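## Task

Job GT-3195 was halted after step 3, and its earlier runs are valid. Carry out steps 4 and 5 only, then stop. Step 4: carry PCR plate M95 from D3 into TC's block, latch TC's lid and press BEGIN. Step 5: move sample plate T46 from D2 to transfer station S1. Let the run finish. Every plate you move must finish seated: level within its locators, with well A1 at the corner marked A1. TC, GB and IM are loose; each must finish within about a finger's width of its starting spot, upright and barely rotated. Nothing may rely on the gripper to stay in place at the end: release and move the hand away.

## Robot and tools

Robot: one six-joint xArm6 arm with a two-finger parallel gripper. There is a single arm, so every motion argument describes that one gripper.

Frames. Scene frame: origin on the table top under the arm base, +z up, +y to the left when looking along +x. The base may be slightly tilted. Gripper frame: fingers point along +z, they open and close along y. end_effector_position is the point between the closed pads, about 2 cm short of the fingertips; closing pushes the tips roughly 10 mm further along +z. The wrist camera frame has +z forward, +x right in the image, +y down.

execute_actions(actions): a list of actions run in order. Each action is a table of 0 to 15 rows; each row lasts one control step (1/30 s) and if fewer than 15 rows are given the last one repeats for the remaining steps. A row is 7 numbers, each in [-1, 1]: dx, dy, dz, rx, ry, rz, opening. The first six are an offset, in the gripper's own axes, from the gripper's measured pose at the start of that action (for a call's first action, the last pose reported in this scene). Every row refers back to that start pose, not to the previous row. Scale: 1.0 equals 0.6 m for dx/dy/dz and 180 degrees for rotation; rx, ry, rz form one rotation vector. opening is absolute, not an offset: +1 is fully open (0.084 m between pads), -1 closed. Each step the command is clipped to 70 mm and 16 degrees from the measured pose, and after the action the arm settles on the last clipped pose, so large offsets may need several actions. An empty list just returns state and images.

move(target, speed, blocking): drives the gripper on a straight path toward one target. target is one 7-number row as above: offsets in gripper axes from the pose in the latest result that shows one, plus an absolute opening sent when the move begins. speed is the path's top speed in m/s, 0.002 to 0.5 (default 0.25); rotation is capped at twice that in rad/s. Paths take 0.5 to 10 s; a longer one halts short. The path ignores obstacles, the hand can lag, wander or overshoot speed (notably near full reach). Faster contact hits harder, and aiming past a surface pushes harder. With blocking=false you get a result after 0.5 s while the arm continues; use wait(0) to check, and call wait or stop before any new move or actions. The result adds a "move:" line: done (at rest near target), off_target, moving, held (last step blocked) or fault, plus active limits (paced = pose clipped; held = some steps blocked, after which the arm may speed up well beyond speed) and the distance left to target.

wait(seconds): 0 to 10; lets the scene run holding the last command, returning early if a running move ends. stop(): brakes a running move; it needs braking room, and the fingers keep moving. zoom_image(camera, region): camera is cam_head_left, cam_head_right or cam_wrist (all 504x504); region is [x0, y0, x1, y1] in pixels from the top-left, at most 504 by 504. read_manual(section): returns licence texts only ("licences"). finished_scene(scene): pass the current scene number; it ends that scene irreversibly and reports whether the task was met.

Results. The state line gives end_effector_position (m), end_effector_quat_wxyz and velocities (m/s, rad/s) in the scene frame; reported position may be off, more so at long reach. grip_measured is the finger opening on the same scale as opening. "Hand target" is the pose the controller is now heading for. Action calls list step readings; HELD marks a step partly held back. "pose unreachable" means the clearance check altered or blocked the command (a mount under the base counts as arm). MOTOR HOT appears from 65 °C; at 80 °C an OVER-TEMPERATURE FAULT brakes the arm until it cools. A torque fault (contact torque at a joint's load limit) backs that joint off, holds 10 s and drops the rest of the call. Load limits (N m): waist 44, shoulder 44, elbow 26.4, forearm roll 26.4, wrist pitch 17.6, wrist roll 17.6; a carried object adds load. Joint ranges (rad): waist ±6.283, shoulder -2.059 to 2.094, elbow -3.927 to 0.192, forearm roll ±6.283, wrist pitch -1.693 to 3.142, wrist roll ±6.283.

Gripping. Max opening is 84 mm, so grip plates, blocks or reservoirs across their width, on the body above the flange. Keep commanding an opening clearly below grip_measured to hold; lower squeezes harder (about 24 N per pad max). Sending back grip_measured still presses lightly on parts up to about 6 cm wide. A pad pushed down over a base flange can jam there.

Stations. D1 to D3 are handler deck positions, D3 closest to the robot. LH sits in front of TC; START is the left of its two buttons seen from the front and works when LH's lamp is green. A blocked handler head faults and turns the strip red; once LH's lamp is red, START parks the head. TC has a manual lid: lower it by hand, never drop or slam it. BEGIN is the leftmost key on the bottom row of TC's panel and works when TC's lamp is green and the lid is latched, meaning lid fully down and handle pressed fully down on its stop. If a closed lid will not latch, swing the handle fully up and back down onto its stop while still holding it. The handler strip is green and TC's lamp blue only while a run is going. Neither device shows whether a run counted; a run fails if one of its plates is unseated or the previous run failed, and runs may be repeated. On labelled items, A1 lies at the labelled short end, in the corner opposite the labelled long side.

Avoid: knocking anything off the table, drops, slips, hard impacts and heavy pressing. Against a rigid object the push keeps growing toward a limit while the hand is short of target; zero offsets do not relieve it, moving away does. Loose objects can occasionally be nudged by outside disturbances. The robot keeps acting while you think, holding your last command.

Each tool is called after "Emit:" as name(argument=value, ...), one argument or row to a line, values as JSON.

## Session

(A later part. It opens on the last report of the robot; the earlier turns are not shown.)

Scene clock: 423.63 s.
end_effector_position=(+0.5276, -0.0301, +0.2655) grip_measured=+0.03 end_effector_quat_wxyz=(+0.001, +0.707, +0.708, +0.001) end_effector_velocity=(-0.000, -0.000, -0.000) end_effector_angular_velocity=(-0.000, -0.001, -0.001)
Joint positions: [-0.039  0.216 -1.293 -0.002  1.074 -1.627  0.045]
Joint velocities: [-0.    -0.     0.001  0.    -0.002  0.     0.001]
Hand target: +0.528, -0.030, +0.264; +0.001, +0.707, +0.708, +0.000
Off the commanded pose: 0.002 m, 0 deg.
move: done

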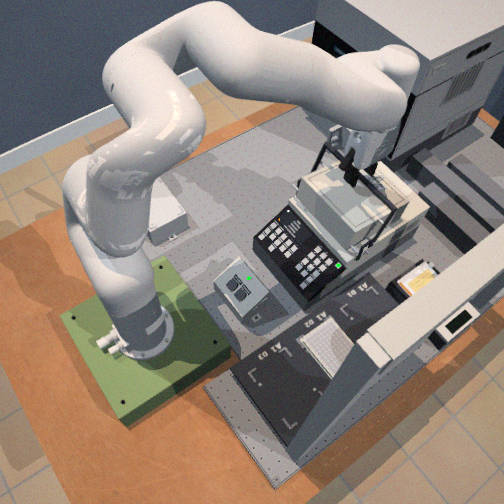

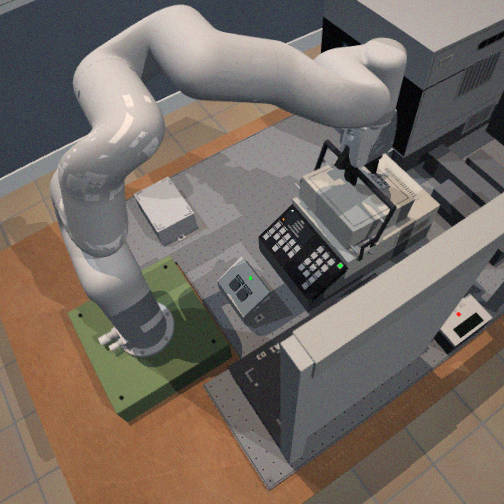

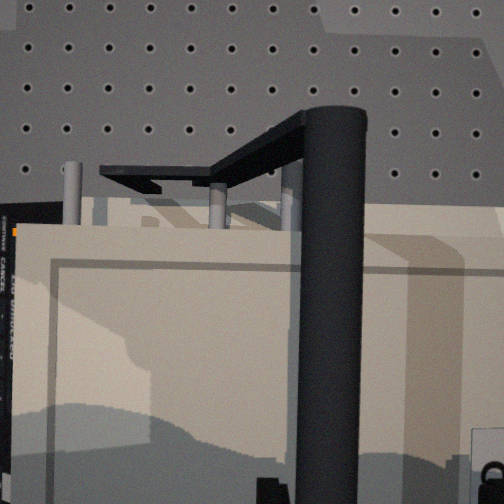

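Emit:
move(
  target=[0,-0.035,-0.005,0,0,0,-1],
  speed=0.03,
)

Emit:
move(
  target=[0,-0.065,0.005,0,0,0,-1],
  speed=0.03,
)

Emit:
move(
  target=[0,-0.055,0.04,0,0,0,-1],
  speed=0.03,
)

Scene clock: 429.00 s.
end_effector_position=(+0.5065, -0.0301, +0.2675) grip_measured=-0.74 end_effector_quat_wxyz=(+0.000, +0.707, +0.708, +0.000) end_effector_velocity=(+0.001, +0.000, +0.006) end_effector_angular_velocity=(-0.001, -0.008, +0.002)
Joint positions: [-0.042  0.145 -1.207 -0.001  1.06  -1.63   0.012]
Joint velocities: [ 0.001 -0.01  -0.003 -0.     0.004 -0.    -0.   ]
Hand target: +0.507, -0.030, +0.269; +0.001, +0.707, +0.708, +0.001
Off the commanded pose: 0.001 m, 0 deg.
move: done

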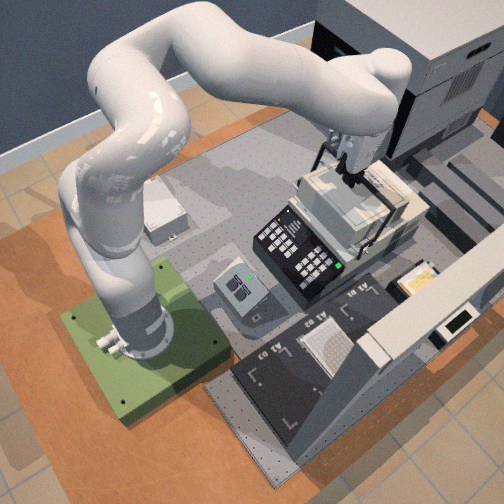

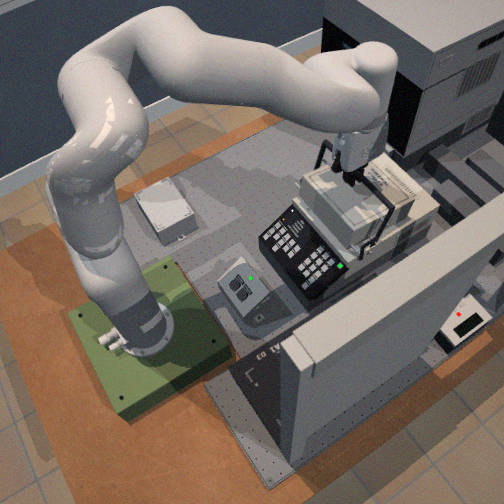

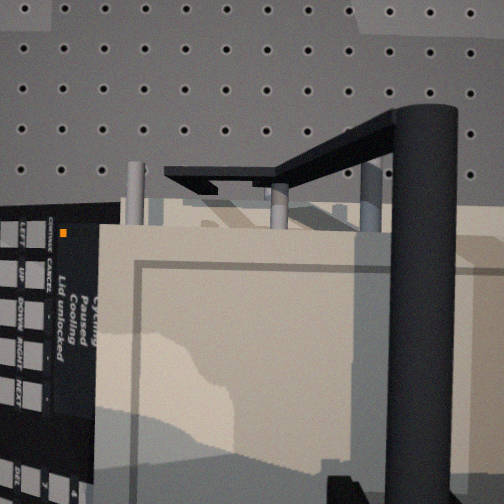

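Scene clock: 430.60 s.
end_effector_position=(+0.4676, -0.0301, +0.2646) grip_measured=-0.74 end_effector_quat_wxyz=(+0.000, +0.707, +0.708, +0.000) end_effector_velocity=(-0.001, +0.000, -0.000) end_effector_angular_velocity=(-0.000, -0.000, +0.001)
Joint positions: [-0.047  0.02  -1.044 -0.001  1.023 -1.635  0.012]
Joint velocities: [ 0.001 -0.003  0.004 -0.    -0.002  0.    -0.   ]
Hand target: +0.467, -0.030, +0.265; +0.000, +0.707, +0.708, +0.000
Off the commanded pose: 0.000 m, 0 deg.
move: done

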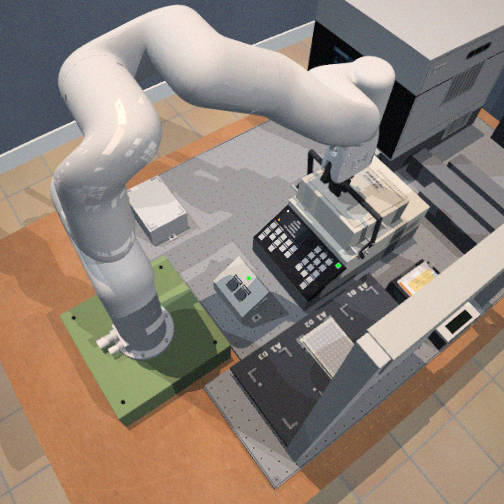

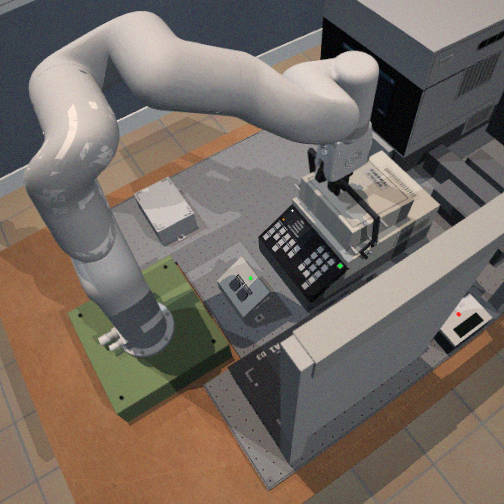

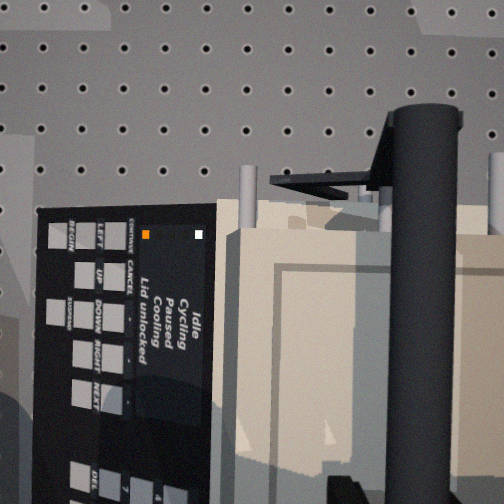

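Scene clock: 432.30 s.
end_effector_position=(+0.4342, -0.0304, +0.2424) grip_measured=-0.74 end_effector_quat_wxyz=(+0.001, +0.707, +0.708, +0.001) end_effector_velocity=(+0.002, +0.000, +0.001) end_effector_angular_velocity=(+0.000, -0.003, +0.002)
Joint positions: [-0.052 -0.063 -0.88  -0.002  0.94  -1.64   0.012]
Joint velocities: [ 0.001  0.002 -0.004  0.    -0.002 -0.001  0.   ]
Hand target: +0.435, -0.030, +0.241; +0.000, +0.707, +0.708, +0.000
Off the commanded pose: 0.002 m, 0 deg.
move: done

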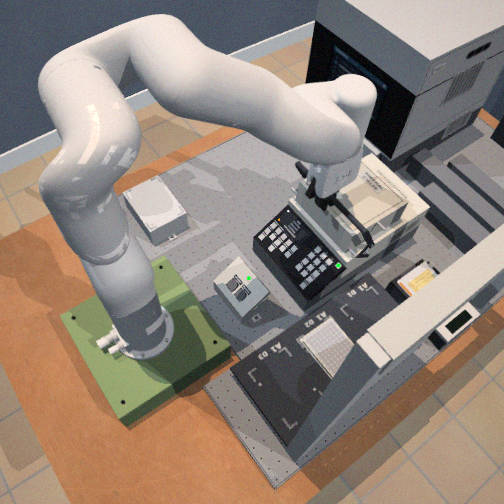

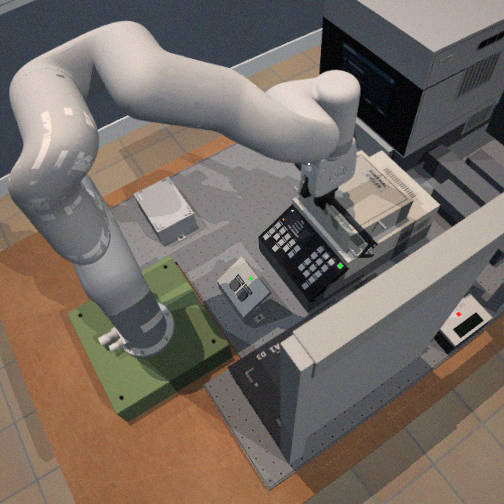

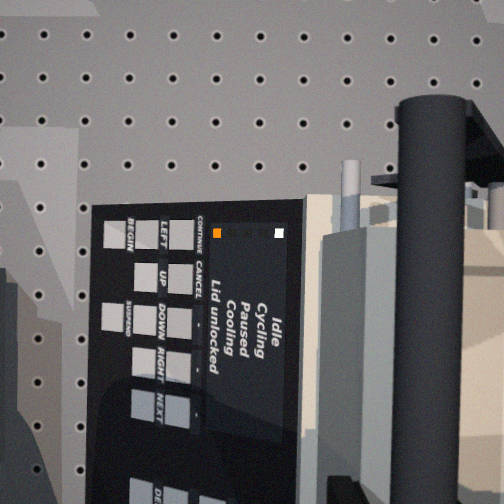

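Emit:
move(
  target=[0,-0.035,0.05,0,0,0,-1],
  speed=0.025,
)

Emit:
move(
  target=[0,-0.015,0.04,0,0,0,-1],
  speed=0.02,
)

Scene clock: 435.87 s.
end_effector_position=(+0.4282, -0.0312, +0.2325) grip_measured=-0.73 end_effector_quat_wxyz=(+0.020, +0.706, +0.707, +0.018) end_effector_velocity=(+0.001, -0.002, +0.001) end_effector_angular_velocity=(-0.001, -0.007, -0.003)
Joint positions: [-0.055 -0.104 -0.792 -0.001  0.84  -1.643  0.012]
Joint velocities: [-0.004 -0.004  0.003 -0.001 -0.006 -0.    -0.   ]
Hand target: +0.413, -0.030, +0.213; +0.001, +0.707, +0.708, +0.001
Off the commanded pose: 0.025 m, 3 deg.
move: off_target

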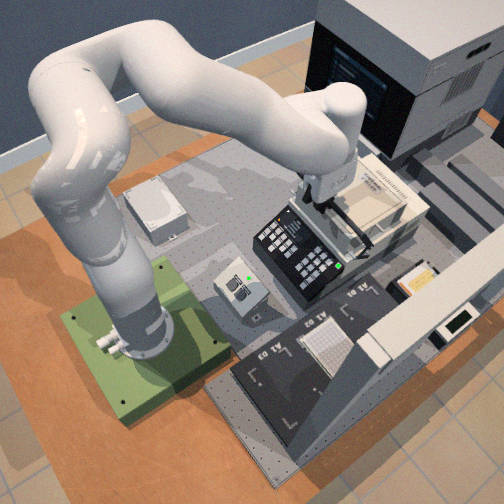

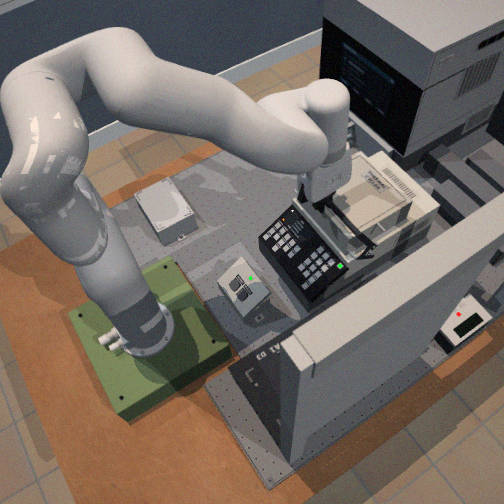

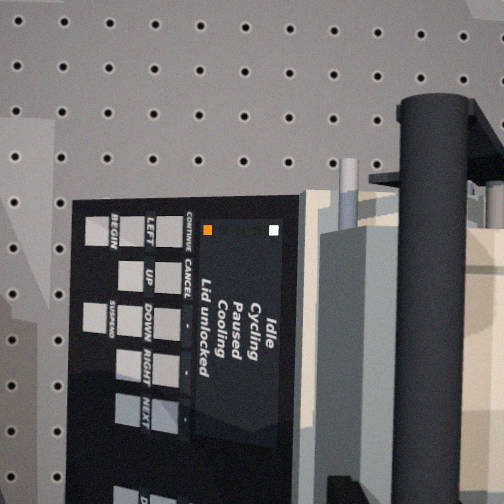

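Scene clock: 437.37 s.
end_effector_position=(+0.4294, -0.0318, +0.2309) grip_measured=-0.74 end_effector_quat_wxyz=(+0.040, +0.705, +0.707, +0.034) end_effector_velocity=(-0.000, -0.000, -0.000) end_effector_angular_velocity=(-0.000, -0.003, +0.000)
Joint positions: [-0.057 -0.13  -0.743 -0.001  0.768 -1.645  0.011]
Joint velocities: [-0.001 -0.002  0.004 -0.    -0.006 -0.001 -0.   ]
Hand target: +0.420, -0.031, +0.209; +0.020, +0.706, +0.707, +0.018
Off the commanded pose: 0.025 m, 3 deg.
move: off_target

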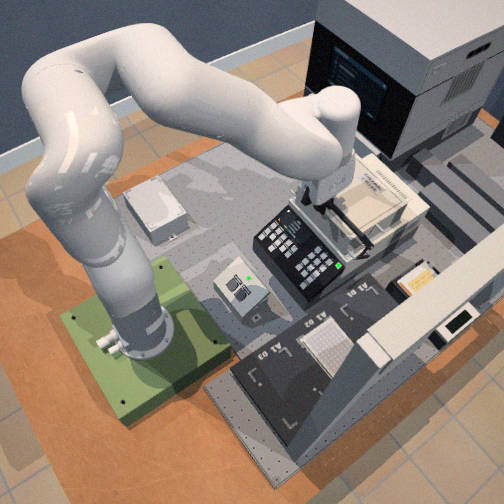

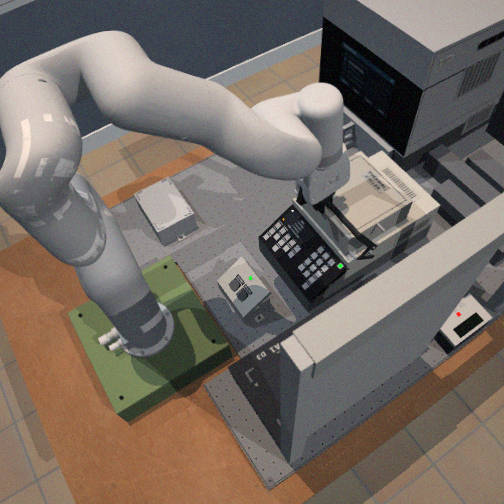

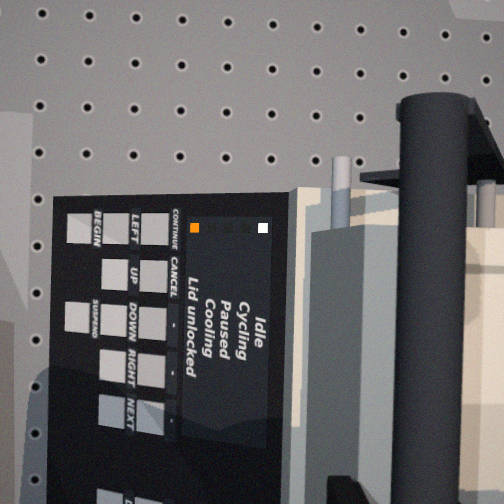

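Emit:
move(
  target=[0,0,-0.01,0.033,0.003,0,-0.2],
  speed=0.03,
)

Emit:
move(
  target=[0,0,-0.07,0,0,0,-0.2],
  speed=0.05,
)

Emit:
move(
  target=[0,0,0,0,0,0,-1],
)

Scene clock: 443.10 s.
end_effector_position=(+0.4337, -0.0317, +0.2411) grip_measured=-0.20 end_effector_quat_wxyz=(+0.005, +0.706, +0.708, +0.006) end_effector_velocity=(+0.000, -0.000, +0.001) end_effector_angular_velocity=(+0.000, +0.003, -0.001)
Joint positions: [-0.056 -0.071 -0.865  0.001  0.921 -1.647  0.035]
Joint velocities: [-0.001  0.001 -0.005 -0.     0.007  0.     0.   ]
Hand target: +0.429, -0.032, +0.237; -0.000, +0.706, +0.708, +0.001
Off the commanded pose: 0.006 m, 1 deg.
move: off_target

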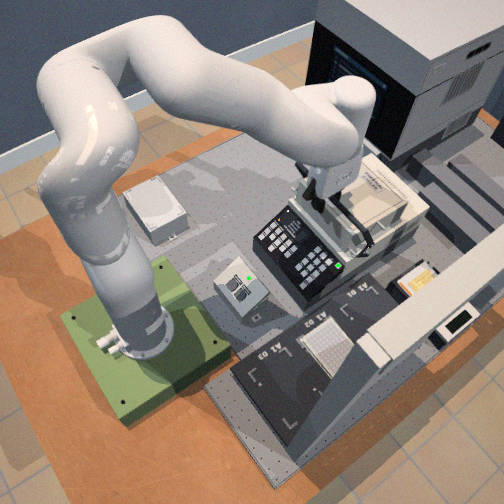

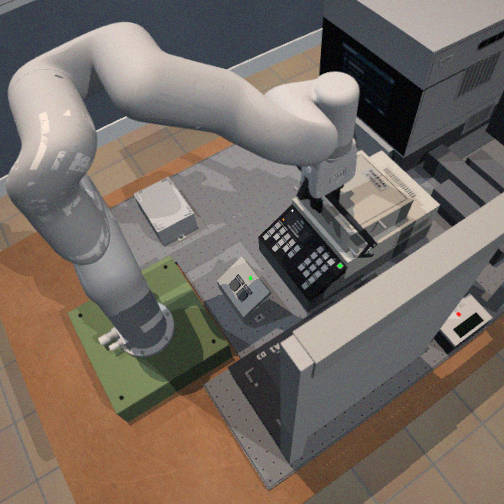

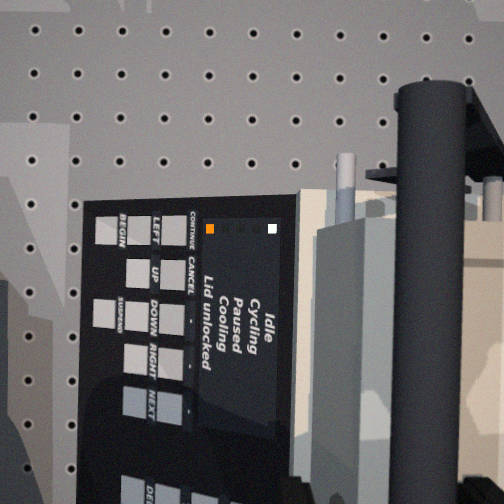

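Scene clock: 444.23 s.
end_effector_position=(+0.4331, -0.0317, +0.2830) grip_measured=-0.22 end_effector_quat_wxyz=(+0.005, +0.706, +0.708, +0.006) end_effector_velocity=(-0.001, -0.000, -0.002) end_effector_angular_velocity=(+0.001, +0.007, -0.001)
Joint positions: [-0.056 -0.125 -0.935  0.001  1.044 -1.647  0.035]
Joint velocities: [-0.001  0.003  0.001  0.     0.003 -0.001  0.   ]
Hand target: +0.433, -0.032, +0.283; +0.005, +0.706, +0.708, +0.006
Off the commanded pose: 0.000 m, 0 deg.
move: done

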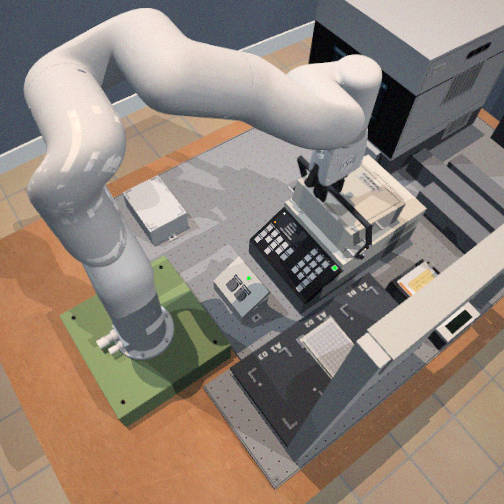

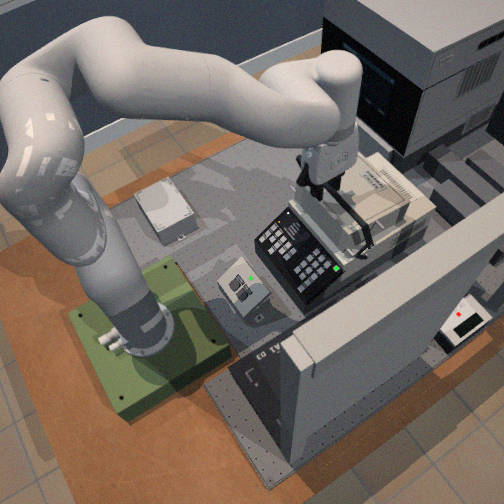

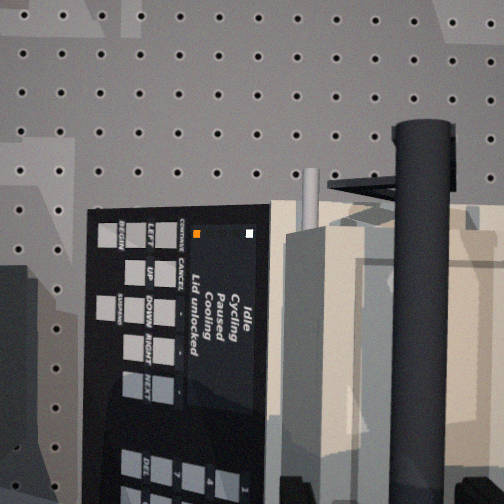

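Scene clock: 444.73 s.
end_effector_position=(+0.4332, -0.0317, +0.2820) grip_measured=-0.74 end_effector_quat_wxyz=(+0.004, +0.706, +0.708, +0.005) end_effector_velocity=(-0.001, -0.000, +0.000) end_effector_angular_velocity=(-0.000, +0.002, +0.001)
Joint positions: [-0.056 -0.123 -0.934  0.001  1.042 -1.647  0.012]
Joint velocities: [-0.001 -0.    -0.    -0.     0.003 -0.002  0.   ]
Hand target: +0.433, -0.032, +0.283; +0.005, +0.706, +0.708, +0.006
Off the commanded pose: 0.001 m, 0 deg.
move: done

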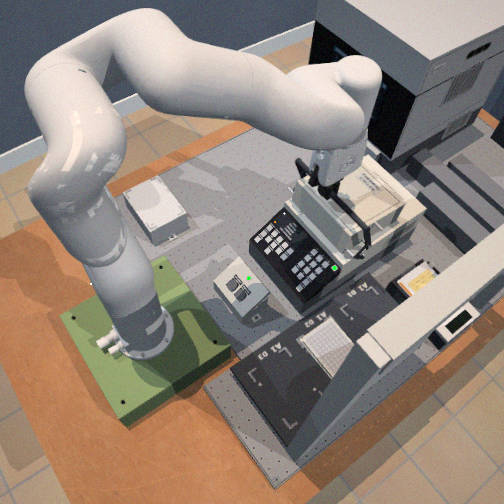

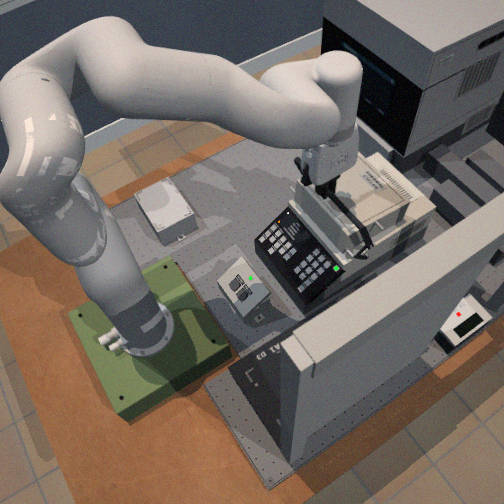

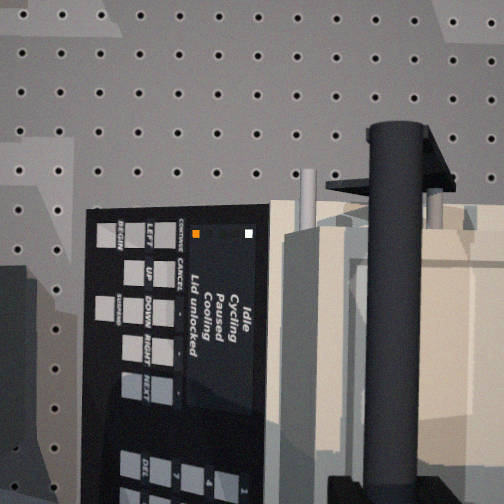

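Emit:
move(
  target=[0,-0.01,0.08,0.004,0,0,-1],
  speed=0.02,
)

Scene clock: 450.07 s.
end_effector_position=(+0.4289, -0.0317, +0.2379) grip_measured=-0.76 end_effector_quat_wxyz=(+0.003, +0.706, +0.708, +0.004) end_effector_velocity=(-0.000, +0.000, -0.000) end_effector_angular_velocity=(-0.000, -0.004, +0.001)
Joint positions: [-0.057 -0.079 -0.848  0.     0.916 -1.647  0.01 ]
Joint velocities: [ 0.    -0.003  0.005  0.    -0.006 -0.     0.   ]
Hand target: +0.428, -0.032, +0.234; -0.000, +0.706, +0.708, +0.001
Off the commanded pose: 0.004 m, 1 deg.
move: off_target

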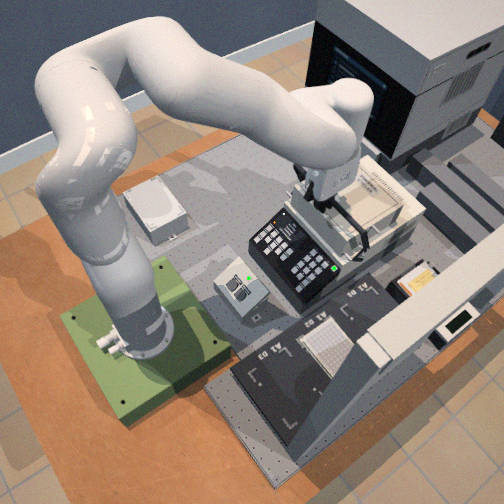

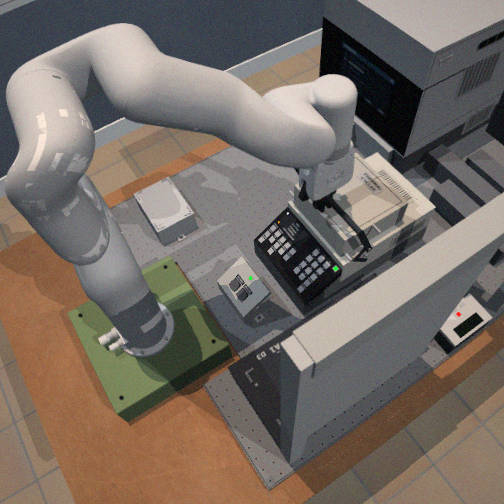

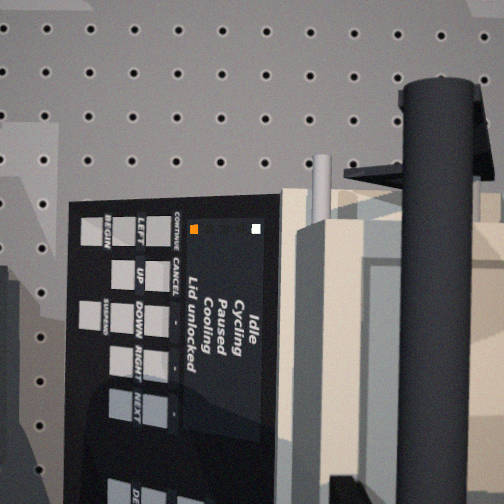

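Emit:
move(
  target=[0,0,0,0,0,0,0.4],
)

Emit:
move(
  target=[0,0,-0.09,0,0,0,0.4],
  speed=0.04,
)

Scene clock: 456.07 s.
end_effector_position=(+0.4286, -0.0319, +0.2382) grip_measured=+0.39 end_effector_quat_wxyz=(+0.003, +0.706, +0.708, +0.004) end_effector_velocity=(+0.000, +0.001, -0.000) end_effector_angular_velocity=(+0.000, -0.002, +0.000)
Joint positions: [-0.057 -0.08  -0.847 -0.     0.917 -1.647  0.061]
Joint velocities: [ 0.001 -0.     0.001  0.    -0.003  0.001 -0.   ]
Hand target: +0.429, -0.032, +0.238; +0.003, +0.706, +0.708, +0.004
Off the commanded pose: 0.000 m, 0 deg.
move: done

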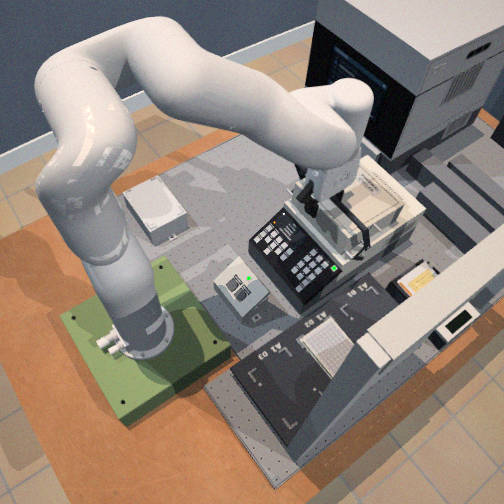

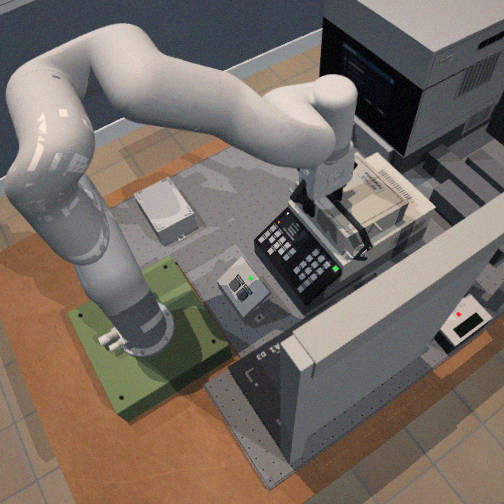

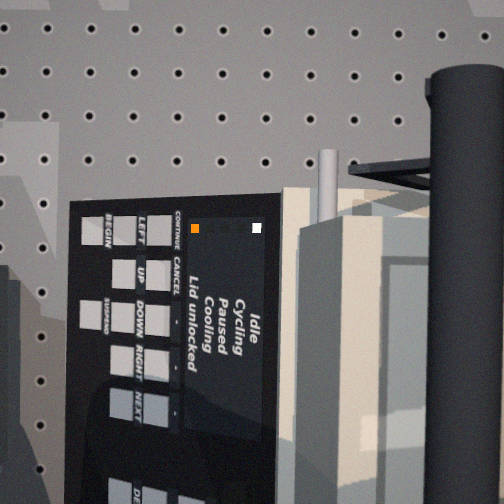

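Scene clock: 457.70 s.
end_effector_position=(+0.4281, -0.0319, +0.2919) grip_measured=+0.39 end_effector_quat_wxyz=(+0.003, +0.706, +0.708, +0.003) end_effector_velocity=(-0.001, +0.000, -0.001) end_effector_angular_velocity=(+0.001, +0.005, -0.001)
Joint positions: [-0.057 -0.146 -0.94  -0.     1.076 -1.647  0.061]
Joint velocities: [-0.     0.002 -0.     0.     0.003  0.001  0.   ]
Hand target: +0.428, -0.032, +0.292; +0.003, +0.706, +0.708, +0.004
Off the commanded pose: 0.000 m, 0 deg.
move: done

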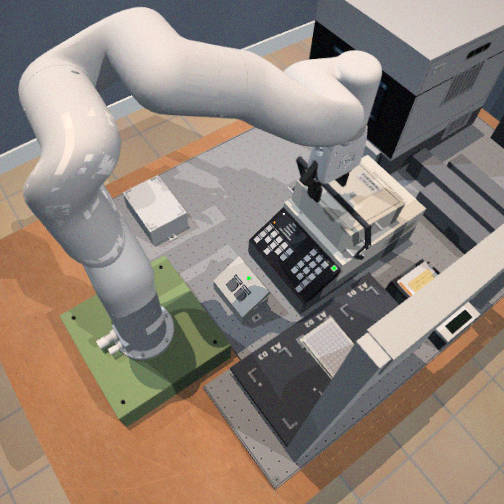

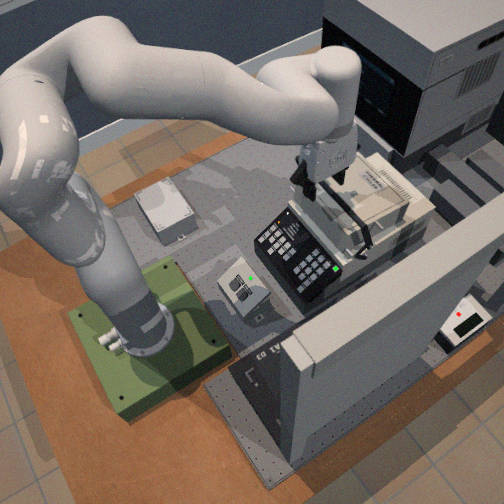

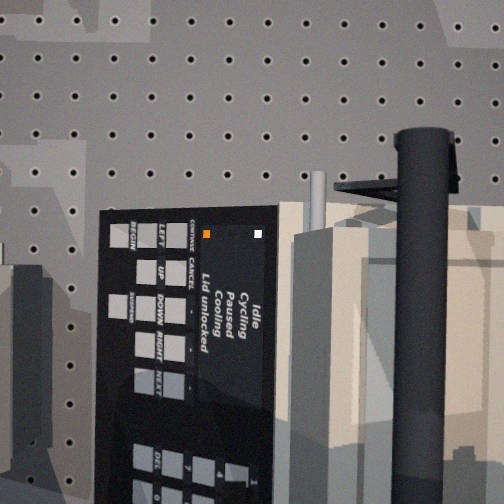

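Emit:
move(
  target=[0,0.008,-0.06,0.002,0,0,-1],
  speed=0.05,
)

Emit:
move(
  target=[0,-0.01,0.11,0,0,0,-1],
  speed=0.02,
)

Scene clock: 464.70 s.
end_effector_position=(+0.4325, -0.0319, +0.3277) grip_measured=-1.00 end_effector_quat_wxyz=(+0.001, +0.706, +0.708, +0.001) end_effector_velocity=(-0.000, -0.000, +0.001) end_effector_angular_velocity=(+0.000, +0.003, -0.001)
Joint positions: [-0.056 -0.152 -1.04  -0.001  1.188 -1.646  0.   ]
Joint velocities: [-0.001  0.    -0.003 -0.     0.005 -0.     0.   ]
Hand target: +0.433, -0.032, +0.328; +0.001, +0.706, +0.708, +0.001
Off the commanded pose: 0.000 m, 0 deg.
move: done

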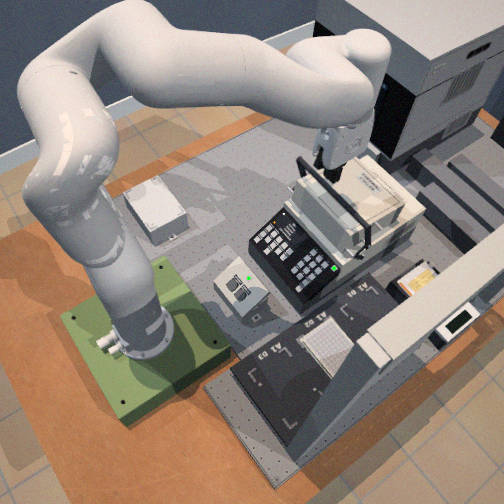

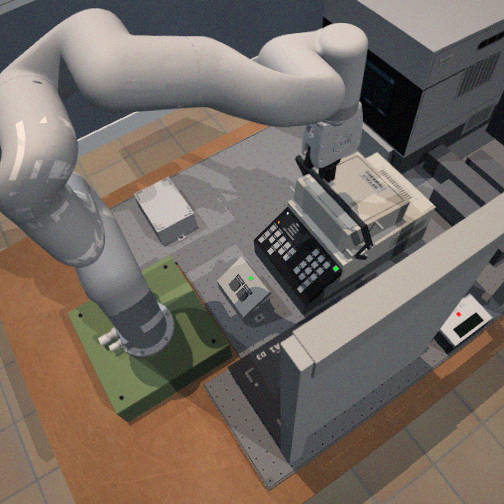

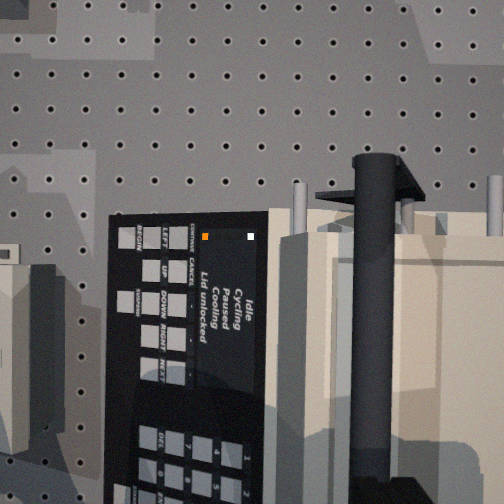

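Scene clock: 468.23 s.
end_effector_position=(+0.4365, -0.0324, +0.2834) grip_measured=-1.00 end_effector_quat_wxyz=(+0.019, +0.706, +0.708, +0.017) end_effector_velocity=(+0.000, -0.000, +0.001) end_effector_angular_velocity=(-0.001, -0.003, +0.001)
Joint positions: [-0.057 -0.142 -0.908 -0.     0.997 -1.647  0.   ]
Joint velocities: [ 0.    -0.001  0.    -0.001 -0.002 -0.     0.   ]
Hand target: +0.426, -0.032, +0.262; +0.001, +0.706, +0.708, +0.001
Off the commanded pose: 0.024 m, 3 deg.
move: off_target

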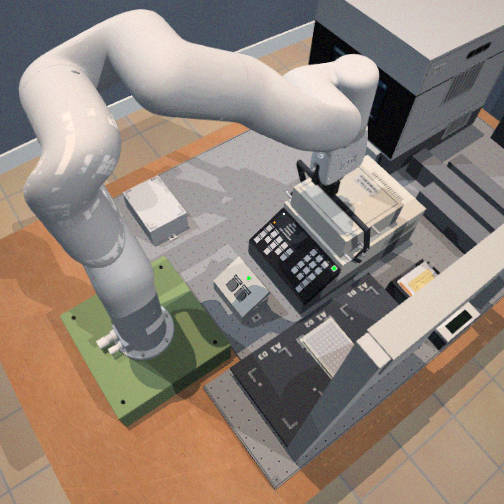

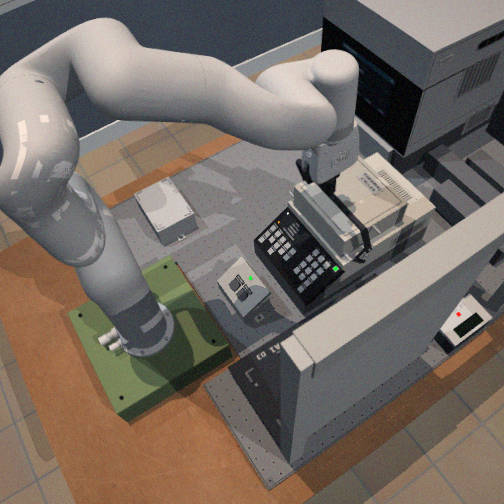

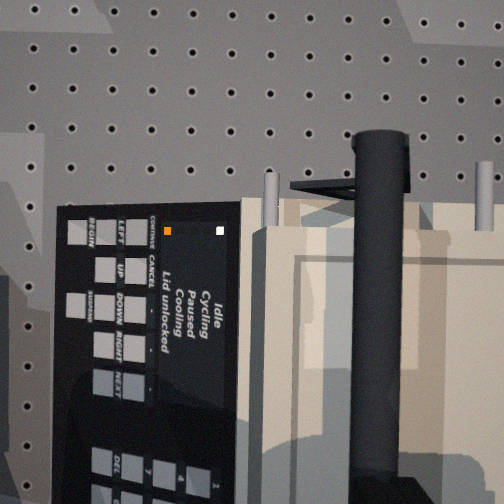

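Emit:
move(
  target=[0,0,-0.06,0.015,0,0,0.2],
  speed=0.05,
)

Scene clock: 472.83 s.
end_effector_position=(+0.4346, -0.0322, +0.3191) grip_measured=+0.19 end_effector_quat_wxyz=(+0.003, +0.706, +0.708, +0.001) end_effector_velocity=(-0.000, +0.000, +0.000) end_effector_angular_velocity=(+0.000, +0.002, +0.001)
Joint positions: [-0.055 -0.142 -1.025 -0.004  1.161 -1.643  0.052]
Joint velocities: [ 0.001  0.002 -0.003 -0.     0.004  0.    -0.   ]
Hand target: +0.435, -0.032, +0.319; +0.003, +0.706, +0.708, +0.001
Off the commanded pose: 0.000 m, 0 deg.
move: done

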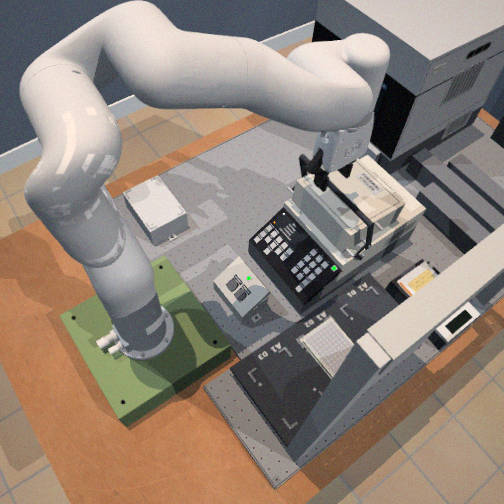

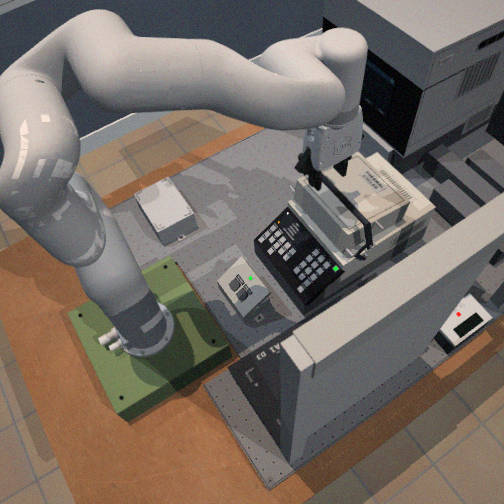

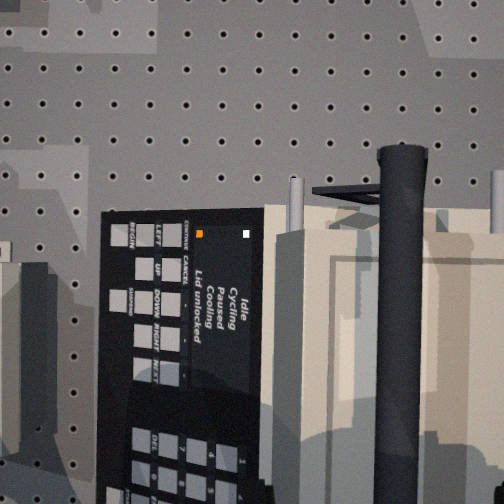

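Emit:
move(
  target=[0,0.012,0.062,0,0,0,0.2],
  speed=0.04,
)

Emit:
move(
  target=[0,0,0,0,0,0,-1],
)

Emit:
move(
  target=[0,0.06,-0.02,0,0,0,-1],
  speed=0.03,
)

Emit:
move(
  target=[0,0.06,0.02,0,0,0,-1],
  speed=0.03,
)

Scene clock: 481.83 s.
end_effector_position=(+0.4419, -0.0323, +0.2821) grip_measured=+0.19 end_effector_quat_wxyz=(+0.003, +0.706, +0.708, +0.001) end_effector_velocity=(+0.001, +0.000, +0.001) end_effector_angular_velocity=(-0.000, -0.004, -0.000)
Joint positions: [-0.054 -0.087 -0.975 -0.005  1.055 -1.642  0.052]
Joint velocities: [ 0.    -0.001  0.    -0.    -0.003  0.001  0.   ]
Hand target: +0.442, -0.032, +0.282; +0.003, +0.706, +0.708, +0.001
Off the commanded pose: 0.000 m, 0 deg.
move: done

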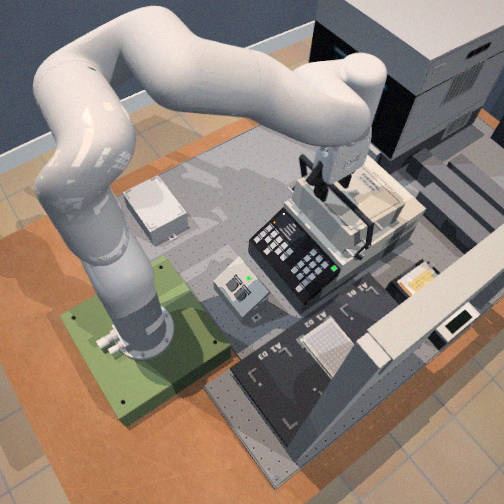

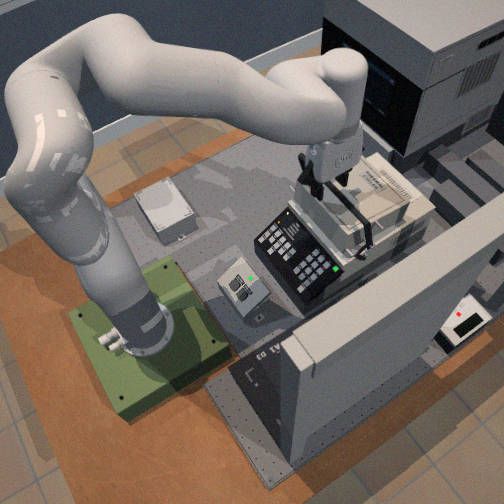

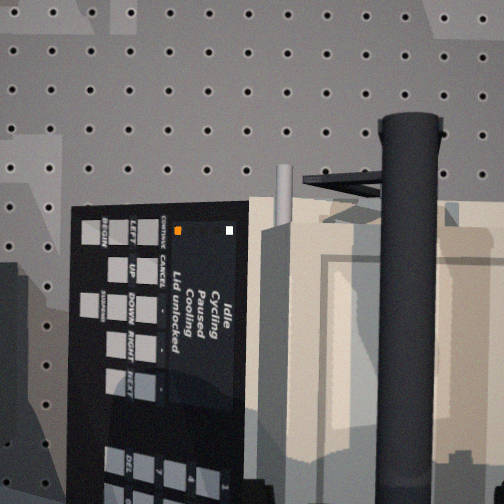

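Scene clock: 482.33 s.
end_effector_position=(+0.4419, -0.0324, +0.2821) grip_measured=-0.74 end_effector_quat_wxyz=(+0.003, +0.706, +0.708, +0.001) end_effector_velocity=(+0.000, -0.000, +0.000) end_effector_angular_velocity=(-0.000, -0.001, +0.000)
Joint positions: [-0.054 -0.087 -0.975 -0.005  1.055 -1.642  0.011]
Joint velocities: [-0.    -0.001 -0.    -0.     0.    -0.     0.   ]
Hand target: +0.442, -0.032, +0.282; +0.003, +0.706, +0.708, +0.001
Off the commanded pose: 0.000 m, 0 deg.
move: done

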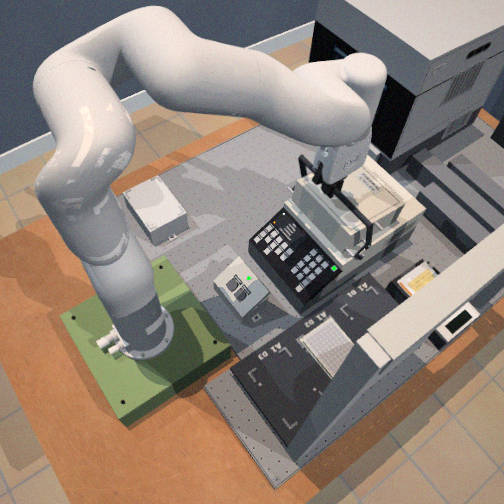

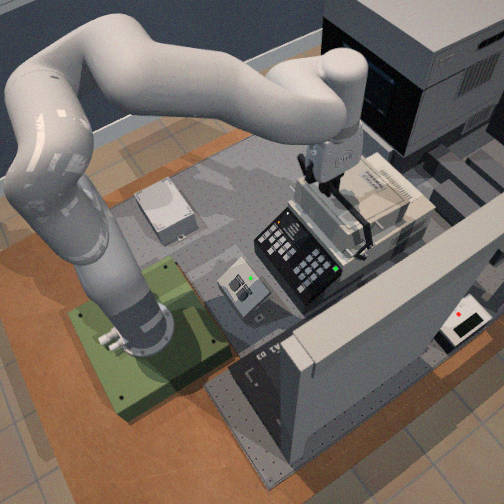

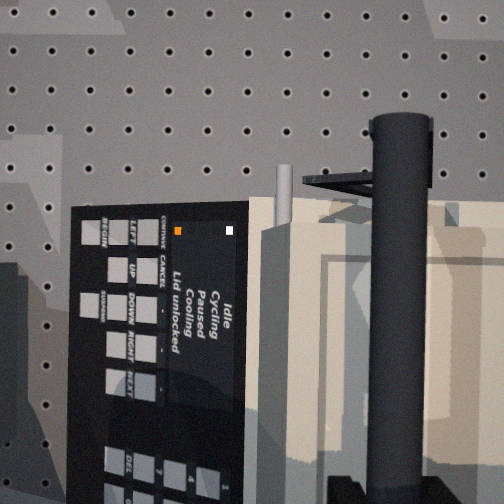

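Scene clock: 483.90 s.
end_effector_position=(+0.4778, -0.0322, +0.2942) grip_measured=-0.74 end_effector_quat_wxyz=(+0.003, +0.706, +0.708, +0.001) end_effector_velocity=(+0.001, +0.001, +0.001) end_effector_angular_velocity=(+0.000, -0.001, +0.001)
Joint positions: [-0.048  0.022 -1.134 -0.004  1.105 -1.636  0.011]
Joint velocities: [ 0.002  0.001 -0.004  0.     0.001  0.     0.   ]
Hand target: +0.478, -0.032, +0.294; +0.003, +0.706, +0.708, +0.001
Off the commanded pose: 0.000 m, 0 deg.
move: done

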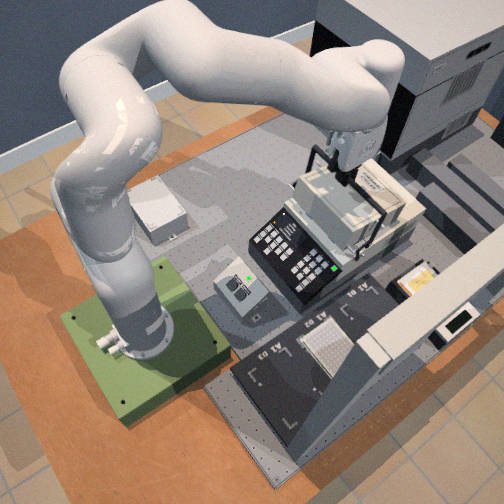

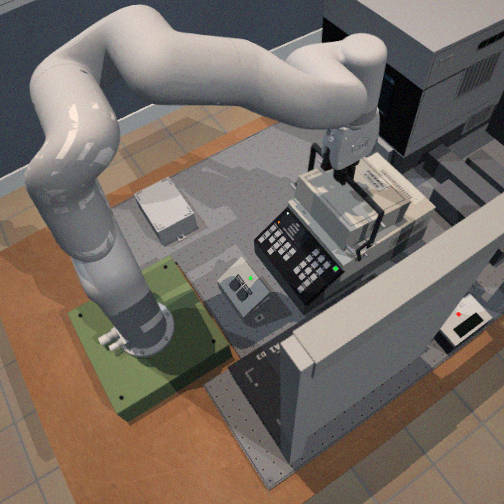

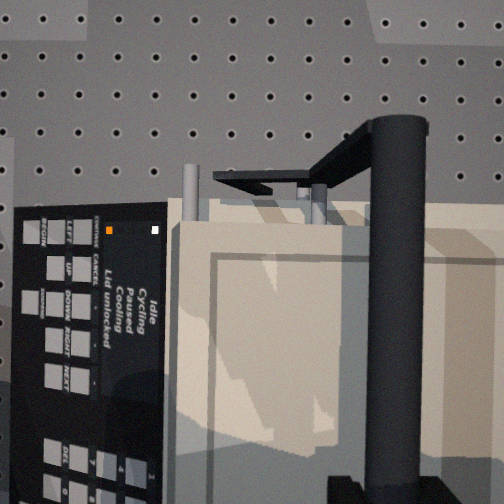

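Scene clock: 485.53 s.
end_effector_position=(+0.5140, -0.0320, +0.2885) grip_measured=-0.74 end_effector_quat_wxyz=(+0.007, +0.706, +0.708, +0.004) end_effector_velocity=(+0.003, +0.000, +0.002) end_effector_angular_velocity=(-0.001, -0.010, +0.001)
Joint positions: [-0.043  0.141 -1.26  -0.004  1.103 -1.631  0.012]
Joint velocities: [ 0.001  0.001 -0.003 -0.    -0.007 -0.     0.   ]
Hand target: +0.514, -0.032, +0.282; +0.003, +0.706, +0.708, +0.001
Off the commanded pose: 0.006 m, 1 deg.
move: off_target

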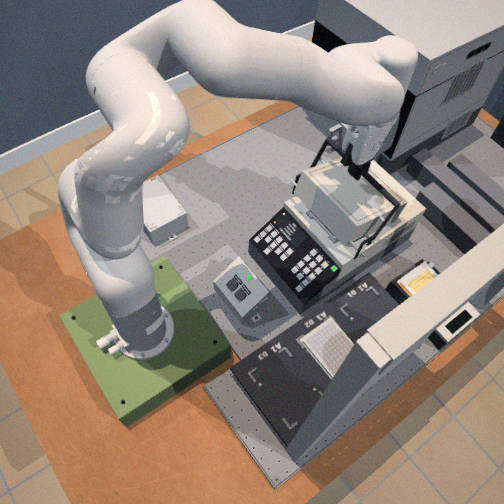

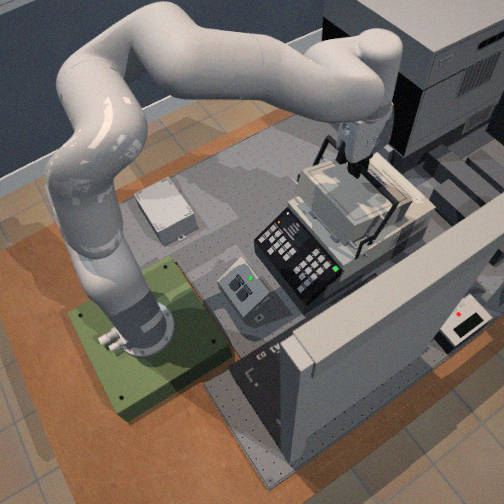

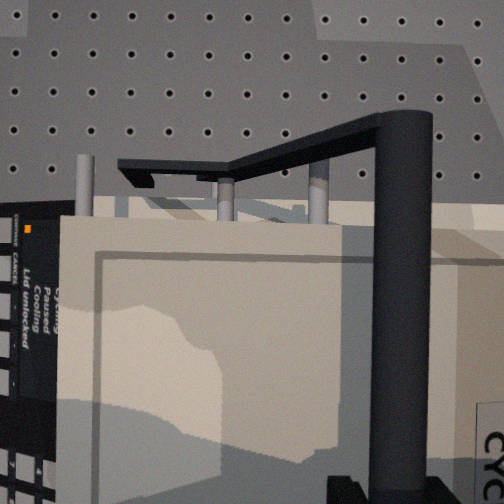

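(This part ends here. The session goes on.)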